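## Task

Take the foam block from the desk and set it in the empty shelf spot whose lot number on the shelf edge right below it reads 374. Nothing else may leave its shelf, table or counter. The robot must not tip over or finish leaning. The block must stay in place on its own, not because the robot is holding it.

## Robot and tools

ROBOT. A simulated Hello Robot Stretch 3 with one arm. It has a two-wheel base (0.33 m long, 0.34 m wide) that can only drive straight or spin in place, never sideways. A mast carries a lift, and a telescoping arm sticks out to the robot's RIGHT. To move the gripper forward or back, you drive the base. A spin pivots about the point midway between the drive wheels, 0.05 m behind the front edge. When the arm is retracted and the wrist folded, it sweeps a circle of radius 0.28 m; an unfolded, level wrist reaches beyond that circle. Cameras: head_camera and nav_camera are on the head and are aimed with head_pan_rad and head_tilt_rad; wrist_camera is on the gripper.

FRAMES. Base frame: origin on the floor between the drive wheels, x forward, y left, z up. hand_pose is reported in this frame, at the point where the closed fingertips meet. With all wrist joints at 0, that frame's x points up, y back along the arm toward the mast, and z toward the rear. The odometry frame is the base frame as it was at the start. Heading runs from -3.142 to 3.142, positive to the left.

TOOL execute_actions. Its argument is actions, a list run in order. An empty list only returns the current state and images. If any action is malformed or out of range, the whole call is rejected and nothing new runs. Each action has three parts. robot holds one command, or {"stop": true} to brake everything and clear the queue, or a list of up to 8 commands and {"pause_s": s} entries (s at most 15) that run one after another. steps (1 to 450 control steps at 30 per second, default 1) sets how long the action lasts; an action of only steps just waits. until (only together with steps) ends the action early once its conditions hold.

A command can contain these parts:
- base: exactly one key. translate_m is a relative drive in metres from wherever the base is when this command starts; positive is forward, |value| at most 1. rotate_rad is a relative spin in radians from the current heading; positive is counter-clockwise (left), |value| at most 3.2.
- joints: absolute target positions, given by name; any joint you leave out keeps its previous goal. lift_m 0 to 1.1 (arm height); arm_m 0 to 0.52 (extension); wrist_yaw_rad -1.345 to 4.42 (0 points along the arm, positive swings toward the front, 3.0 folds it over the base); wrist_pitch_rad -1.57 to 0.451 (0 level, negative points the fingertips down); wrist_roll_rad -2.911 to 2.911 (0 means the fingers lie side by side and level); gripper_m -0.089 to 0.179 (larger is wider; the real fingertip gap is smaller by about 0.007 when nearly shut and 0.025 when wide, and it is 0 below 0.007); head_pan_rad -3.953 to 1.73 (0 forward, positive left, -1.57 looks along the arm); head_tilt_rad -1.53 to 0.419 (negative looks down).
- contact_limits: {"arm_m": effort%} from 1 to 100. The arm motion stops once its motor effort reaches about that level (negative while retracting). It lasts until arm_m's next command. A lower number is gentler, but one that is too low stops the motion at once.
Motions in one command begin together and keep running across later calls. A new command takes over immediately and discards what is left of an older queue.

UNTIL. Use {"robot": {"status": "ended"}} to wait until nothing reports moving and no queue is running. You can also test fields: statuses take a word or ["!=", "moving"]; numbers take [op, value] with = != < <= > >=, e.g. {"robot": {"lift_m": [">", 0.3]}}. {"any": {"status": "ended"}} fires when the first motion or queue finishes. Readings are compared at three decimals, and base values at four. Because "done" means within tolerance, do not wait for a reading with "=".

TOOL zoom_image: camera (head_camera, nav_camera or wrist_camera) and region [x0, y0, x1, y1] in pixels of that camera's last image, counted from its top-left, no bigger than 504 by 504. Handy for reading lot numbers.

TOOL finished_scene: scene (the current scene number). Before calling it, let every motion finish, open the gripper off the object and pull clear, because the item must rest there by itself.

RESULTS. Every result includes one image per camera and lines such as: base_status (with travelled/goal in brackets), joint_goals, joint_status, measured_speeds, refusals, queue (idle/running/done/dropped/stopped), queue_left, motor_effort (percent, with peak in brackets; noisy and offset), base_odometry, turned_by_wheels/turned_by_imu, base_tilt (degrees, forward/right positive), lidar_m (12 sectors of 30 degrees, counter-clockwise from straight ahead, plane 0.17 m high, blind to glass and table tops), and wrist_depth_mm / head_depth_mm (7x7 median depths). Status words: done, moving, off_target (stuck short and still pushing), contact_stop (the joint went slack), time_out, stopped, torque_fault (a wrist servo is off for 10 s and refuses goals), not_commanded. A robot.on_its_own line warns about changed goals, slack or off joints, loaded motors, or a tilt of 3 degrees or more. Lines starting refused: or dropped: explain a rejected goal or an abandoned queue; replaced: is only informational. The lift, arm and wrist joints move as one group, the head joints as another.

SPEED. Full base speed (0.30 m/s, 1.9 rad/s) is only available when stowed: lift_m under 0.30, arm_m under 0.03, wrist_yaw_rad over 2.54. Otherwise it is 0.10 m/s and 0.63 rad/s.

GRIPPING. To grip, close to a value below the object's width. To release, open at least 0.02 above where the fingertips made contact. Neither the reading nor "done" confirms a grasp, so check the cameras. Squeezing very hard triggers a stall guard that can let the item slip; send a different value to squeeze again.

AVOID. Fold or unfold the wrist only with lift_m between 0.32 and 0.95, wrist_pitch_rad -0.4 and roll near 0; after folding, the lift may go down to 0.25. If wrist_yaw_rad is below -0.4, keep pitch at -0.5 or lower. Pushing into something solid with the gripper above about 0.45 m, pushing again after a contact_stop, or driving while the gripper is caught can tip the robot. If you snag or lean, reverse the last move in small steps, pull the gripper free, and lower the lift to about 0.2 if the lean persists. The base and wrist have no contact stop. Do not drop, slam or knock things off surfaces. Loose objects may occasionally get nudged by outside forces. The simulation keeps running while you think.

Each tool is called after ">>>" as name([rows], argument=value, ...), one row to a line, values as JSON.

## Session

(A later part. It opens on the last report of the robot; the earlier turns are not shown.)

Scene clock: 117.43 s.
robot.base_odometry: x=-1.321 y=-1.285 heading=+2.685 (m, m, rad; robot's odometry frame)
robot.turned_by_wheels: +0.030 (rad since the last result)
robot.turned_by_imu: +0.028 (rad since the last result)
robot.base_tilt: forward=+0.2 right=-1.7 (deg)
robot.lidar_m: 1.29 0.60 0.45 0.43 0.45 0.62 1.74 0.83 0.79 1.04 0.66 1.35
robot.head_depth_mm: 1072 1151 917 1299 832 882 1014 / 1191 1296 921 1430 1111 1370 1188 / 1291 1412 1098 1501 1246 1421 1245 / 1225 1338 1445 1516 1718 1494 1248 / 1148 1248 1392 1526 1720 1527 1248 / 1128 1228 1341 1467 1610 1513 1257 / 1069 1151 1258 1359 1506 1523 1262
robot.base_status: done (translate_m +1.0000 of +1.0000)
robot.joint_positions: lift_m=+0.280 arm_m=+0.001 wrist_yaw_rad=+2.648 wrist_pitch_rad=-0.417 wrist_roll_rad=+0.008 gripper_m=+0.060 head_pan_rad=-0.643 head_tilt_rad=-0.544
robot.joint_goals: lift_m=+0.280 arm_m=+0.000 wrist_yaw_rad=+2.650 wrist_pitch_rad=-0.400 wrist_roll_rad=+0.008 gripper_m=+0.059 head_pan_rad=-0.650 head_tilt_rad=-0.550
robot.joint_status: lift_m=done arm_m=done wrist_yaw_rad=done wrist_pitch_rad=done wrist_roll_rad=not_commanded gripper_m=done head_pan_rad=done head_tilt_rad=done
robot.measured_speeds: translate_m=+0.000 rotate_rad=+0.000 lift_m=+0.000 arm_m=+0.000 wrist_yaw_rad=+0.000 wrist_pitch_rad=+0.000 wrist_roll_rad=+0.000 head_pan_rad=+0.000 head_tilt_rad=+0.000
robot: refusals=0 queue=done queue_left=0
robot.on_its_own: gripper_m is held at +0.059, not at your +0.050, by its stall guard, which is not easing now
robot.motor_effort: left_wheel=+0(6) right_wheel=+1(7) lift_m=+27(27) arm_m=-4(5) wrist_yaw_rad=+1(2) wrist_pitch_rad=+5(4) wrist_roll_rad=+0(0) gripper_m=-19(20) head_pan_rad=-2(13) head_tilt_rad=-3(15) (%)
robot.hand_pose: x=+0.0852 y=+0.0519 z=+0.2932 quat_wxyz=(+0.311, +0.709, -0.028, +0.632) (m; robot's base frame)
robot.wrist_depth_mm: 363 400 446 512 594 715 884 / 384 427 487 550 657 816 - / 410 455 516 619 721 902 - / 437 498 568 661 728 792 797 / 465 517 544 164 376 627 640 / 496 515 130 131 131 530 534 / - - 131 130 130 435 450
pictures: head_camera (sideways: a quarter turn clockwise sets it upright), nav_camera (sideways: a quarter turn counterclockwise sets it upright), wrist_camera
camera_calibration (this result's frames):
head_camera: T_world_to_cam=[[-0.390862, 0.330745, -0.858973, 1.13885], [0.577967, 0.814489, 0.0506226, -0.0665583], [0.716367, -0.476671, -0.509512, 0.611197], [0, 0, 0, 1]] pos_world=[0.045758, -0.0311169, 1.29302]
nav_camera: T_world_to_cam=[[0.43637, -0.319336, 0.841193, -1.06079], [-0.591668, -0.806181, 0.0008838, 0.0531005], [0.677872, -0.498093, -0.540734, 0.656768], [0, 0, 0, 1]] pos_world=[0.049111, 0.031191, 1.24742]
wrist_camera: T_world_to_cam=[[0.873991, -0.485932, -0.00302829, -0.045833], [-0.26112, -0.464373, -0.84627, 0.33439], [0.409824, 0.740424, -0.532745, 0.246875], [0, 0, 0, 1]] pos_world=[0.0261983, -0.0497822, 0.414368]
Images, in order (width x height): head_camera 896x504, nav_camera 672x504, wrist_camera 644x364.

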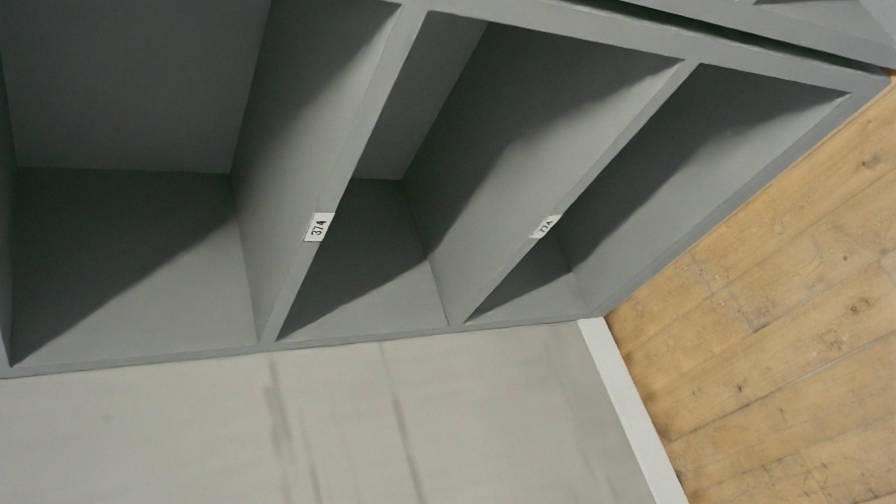

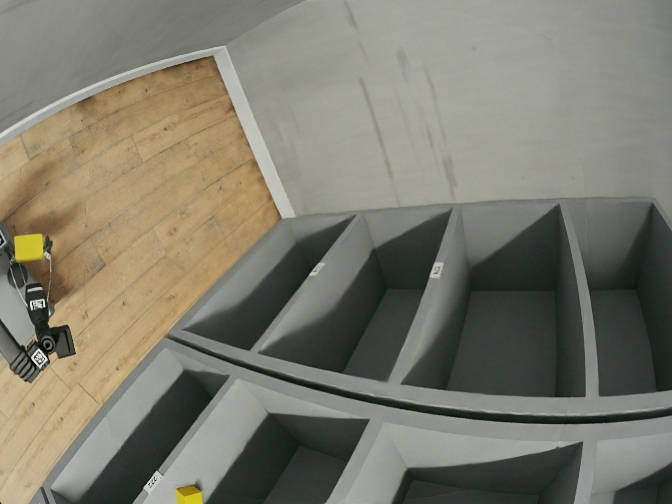

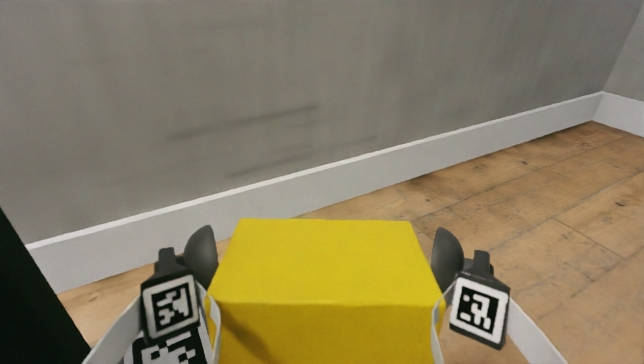

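>>> execute_actions([
  {"robot":[{"base":{"translate_m":0.83},"joints":{"head_pan_rad":-1.57,"head_tilt_rad":-0.5}},{"joints":{"lift_m":0.35}},{"joints":{"lift_m":1.07,"wrist_yaw_rad":0}}],"steps":450,"until":{"robot":{"status":"ended"}}},
])

Scene clock: 139.27 s.
robot.base_odometry: x=-2.066 y=-0.919 heading=+2.685 (m, m, rad; robot's odometry frame)
robot.turned_by_wheels: +0.000 (rad since the last result)
robot.turned_by_imu: -0.002 (rad since the last result)
robot.base_tilt: forward=+0.1 right=-1.8 (deg)
robot.lidar_m: 0.47 0.49 0.44 0.42 0.44 0.61 1.71 1.47 0.72 1.04 0.66 0.49
robot.head_depth_mm: 831 905 - - - - - / 840 915 - - - - - / 845 923 987 - - 903 1141 / 850 928 981 669 1083 916 1207 / 859 935 985 695 1173 919 1202 / 857 942 992 694 1179 918 1205 / 868 925 928 701 994 895 1016
robot.base_status: done (translate_m +0.8300 of +0.8300)
robot.joint_positions: lift_m=+1.070 arm_m=+0.001 wrist_yaw_rad=+0.003 wrist_pitch_rad=-0.417 wrist_roll_rad=+0.008 gripper_m=+0.060 head_pan_rad=-1.563 head_tilt_rad=-0.507
robot.joint_goals: lift_m=+1.070 arm_m=+0.000 wrist_yaw_rad=+0.000 wrist_pitch_rad=-0.400 wrist_roll_rad=+0.008 gripper_m=+0.059 head_pan_rad=-1.570 head_tilt_rad=-0.500
robot.joint_status: lift_m=done arm_m=done wrist_yaw_rad=done wrist_pitch_rad=done wrist_roll_rad=not_commanded gripper_m=done head_pan_rad=done head_tilt_rad=done
robot.measured_speeds: translate_m=+0.000 rotate_rad=+0.000 lift_m=+0.000 arm_m=+0.000 wrist_yaw_rad=+0.000 wrist_pitch_rad=+0.000 wrist_roll_rad=+0.000 head_pan_rad=+0.000 head_tilt_rad=+0.000
robot: refusals=0 queue=done queue_left=0
robot.on_its_own: gripper_m is held at +0.059, not at your +0.050, by its stall guard, which is not easing now
robot.motor_effort: left_wheel=+0(6) right_wheel=+0(6) lift_m=+51(54) arm_m=-5(4) wrist_yaw_rad=-3(6) wrist_pitch_rad=+5(5) wrist_roll_rad=+0(1) gripper_m=-19(19) head_pan_rad=-2(30) head_tilt_rad=+4(15) (%)
robot.hand_pose: x=-0.0209 y=-0.3702 z=+1.0824 quat_wxyz=(+0.689, +0.147, -0.694, -0.146) (m; robot's base frame)
robot.wrist_depth_mm: 561 733 747 745 754 726 491 / 563 732 740 758 765 685 491 / 501 507 509 513 519 523 465 / 413 417 416 408 418 418 421 / 562 841 978 164 561 732 483 / 565 764 130 131 131 632 533 / 590 697 133 131 130 698 624
pictures: head_camera (sideways: a quarter turn clockwise sets it upright), nav_camera (sideways: a quarter turn counterclockwise sets it upright), wrist_camera
camera_calibration (this result's frames):
head_camera: T_world_to_cam=[[0.0265419, 0.479626, -0.877072, 1.1599], [0.998134, 0.0355479, 0.0496448, -0.0678507], [0.054989, -0.876753, -0.477787, 0.573953], [0, 0, 0, 1]] pos_world=[0.00537695, -0.0506928, 1.29491]
nav_camera: T_world_to_cam=[[0.0101136, -0.509545, 0.860384, -1.08322], [-0.999842, -0.0177435, 0.00124469, 0.0551205], [0.014632, -0.860261, -0.509644, 0.620363], [0, 0, 0, 1]] pos_world=[0.0569899, -0.017296, 1.24808]
wrist_camera: T_world_to_cam=[[-0.99994, 0.0105591, -0.00303579, -0.0111492], [0.00819471, 0.532737, -0.846241, 1.15333], [-0.00731825, -0.846215, -0.532791, 0.427229], [0, 0, 0, 1]] pos_world=[-0.0174732, -0.252777, 1.20359]
Images, in order (width x height): head_camera 896x504, nav_camera 672x504, wrist_camera 644x364.

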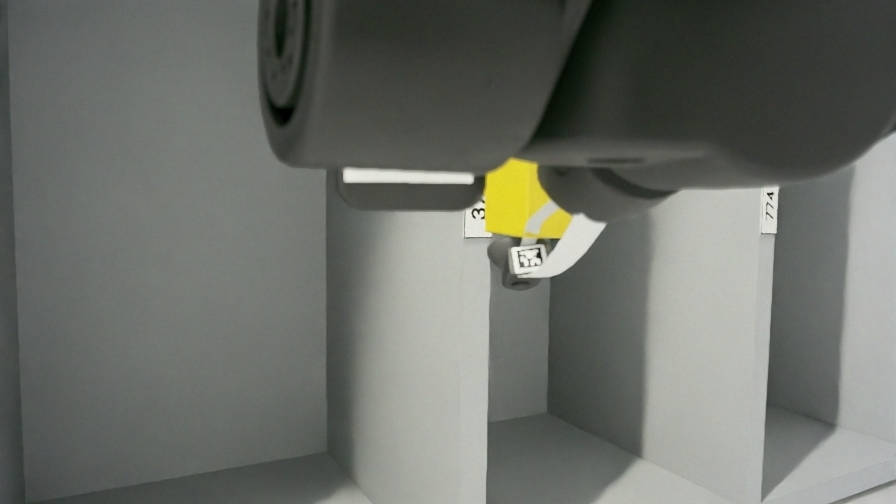

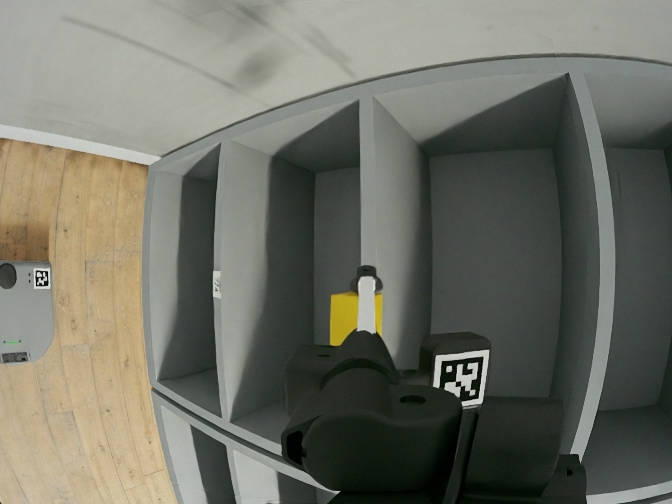

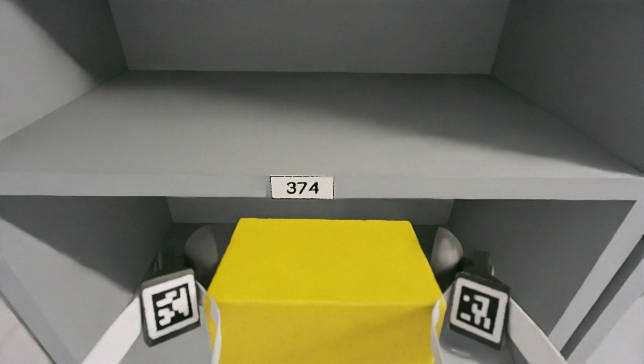

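>>> execute_actions([
  {"robot":[{"base":{"translate_m":0.02},"joints":{"arm_m":0.37,"lift_m":1.045}},{"joints":{"lift_m":1.012}}],"steps":450,"until":{"robot":{"status":"ended"}}},
  {"robot":[{"joints":{"gripper_m":0.16}},{"joints":{"lift_m":1.035,"arm_m":0.15}}],"steps":450,"until":{"robot":{"status":"ended"}}},
])

Scene clock: 155.37 s.
robot.base_odometry: x=-2.084 y=-0.911 heading=+2.685 (m, m, rad; robot's odometry frame)
robot.turned_by_wheels: +0.000 (rad since the last result)
robot.turned_by_imu: -0.001 (rad since the last result)
robot.base_tilt: forward=+0.0 right=-1.7 (deg)
robot.lidar_m: 0.45 0.47 0.44 0.42 0.44 0.61 1.71 1.47 0.74 1.04 0.64 0.47
robot.head_depth_mm: 834 896 - - 1133 906 1160 / 839 915 - - 1117 911 1167 / 844 921 976 - 1122 912 1165 / 853 927 975 716 1170 915 1203 / 852 936 989 693 1177 919 1207 / 860 945 992 697 1139 922 1179 / 856 920 915 700 947 894 1008
robot.base_status: done (translate_m +0.0200 of +0.0200)
robot.joint_positions: lift_m=+1.035 arm_m=+0.150 wrist_yaw_rad=+0.002 wrist_pitch_rad=-0.418 wrist_roll_rad=+0.008 gripper_m=+0.160 head_pan_rad=-1.563 head_tilt_rad=-0.507
robot.joint_goals: lift_m=+1.035 arm_m=+0.150 wrist_yaw_rad=+0.000 wrist_pitch_rad=-0.400 wrist_roll_rad=+0.008 gripper_m=+0.160 head_pan_rad=-1.570 head_tilt_rad=-0.500
robot.joint_status: lift_m=done arm_m=done wrist_yaw_rad=done wrist_pitch_rad=done wrist_roll_rad=not_commanded gripper_m=done head_pan_rad=done head_tilt_rad=done
robot.measured_speeds: translate_m=+0.000 rotate_rad=+0.000 lift_m=+0.000 arm_m=+0.000 wrist_yaw_rad=+0.000 wrist_pitch_rad=+0.000 wrist_roll_rad=+0.000 head_pan_rad=+0.000 head_tilt_rad=+0.000
robot: refusals=0 queue=done queue_left=0
robot.motor_effort: left_wheel=+0(4) right_wheel=+1(4) lift_m=+51(56) arm_m=-5(4) wrist_yaw_rad=-3(3) wrist_pitch_rad=+5(5) wrist_roll_rad=+0(0) gripper_m=+0(84) head_pan_rad=-2(2) head_tilt_rad=+4(6) (%)
robot.hand_pose: x=-0.0211 y=-0.5197 z=+1.0474 quat_wxyz=(+0.689, +0.147, -0.694, -0.147) (m; robot's base frame)
robot.wrist_depth_mm: 532 609 598 600 595 608 516 / 520 610 610 628 631 639 514 / 416 417 420 336 428 434 437 / 318 319 321 323 325 330 331 / 260 267 262 259 263 263 265 / 498 783 767 778 785 785 466 / 503 670 689 686 686 667 461
pictures: head_camera (sideways: a quarter turn clockwise sets it upright), nav_camera (sideways: a quarter turn counterclockwise sets it upright), wrist_camera
camera_calibration (this result's frames):
head_camera: T_world_to_cam=[[0.0266569, 0.479329, -0.87723, 1.16011], [0.998142, 0.0353298, 0.0496357, -0.0678388], [0.0547842, -0.876924, -0.477497, 0.573576], [0, 0, 0, 1]] pos_world=[0.00536506, -0.050695, 1.29493]
nav_camera: T_world_to_cam=[[0.00999172, -0.509263, 0.860553, -1.08344], [-0.999846, -0.0175082, 0.00124795, 0.0551163], [0.0144312, -0.860433, -0.509359, 0.619993], [0, 0, 0, 1]] pos_world=[0.056986, -0.0173258, 1.24809]
wrist_camera: T_world_to_cam=[[-0.999929, 0.0115336, -0.00303235, -0.00939273], [0.00871304, 0.532939, -0.846109, 1.20329], [-0.00814265, -0.846075, -0.533001, 0.282328], [0, 0, 0, 1]] pos_world=[-0.0175774, -0.402299, 1.16856]
Images, in order (width x height): head_camera 896x504, nav_camera 672x504, wrist_camera 644x364.

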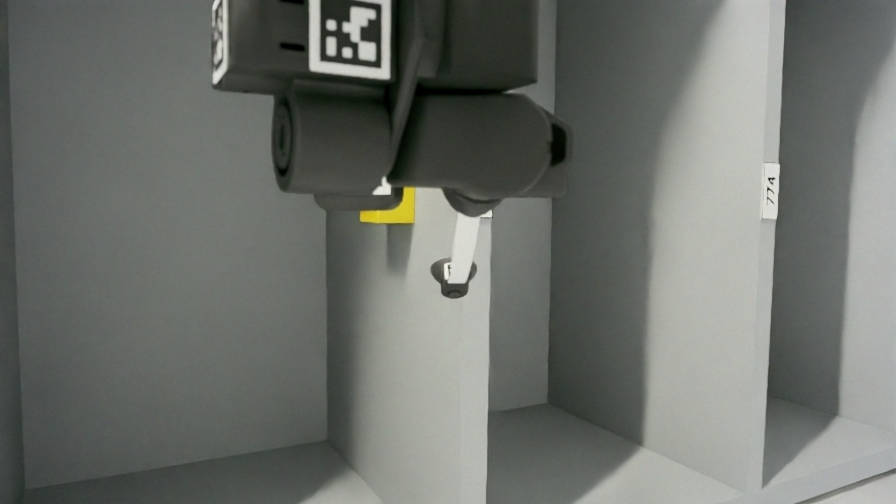

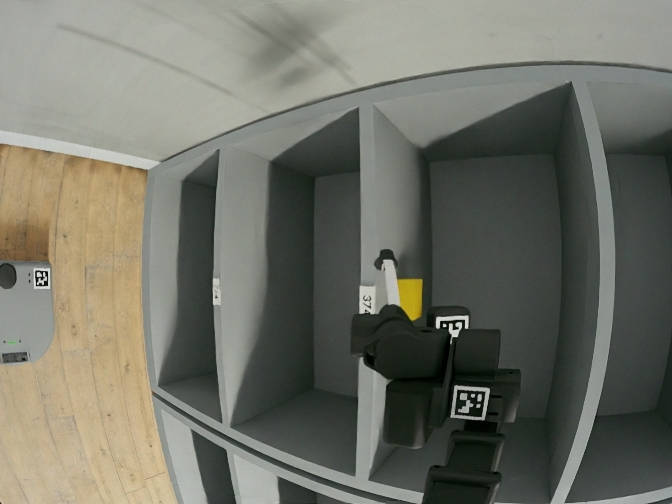

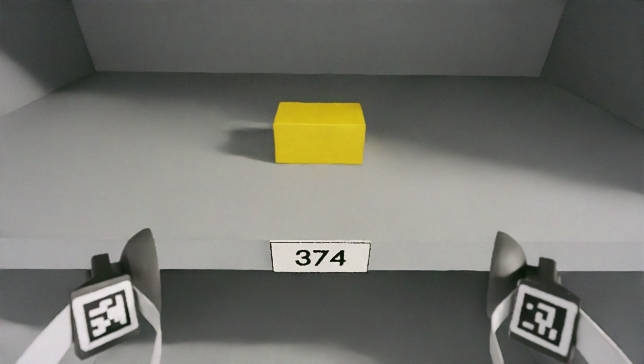

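>>> finished_scene(scene=2)

The scene is finished: the task was done.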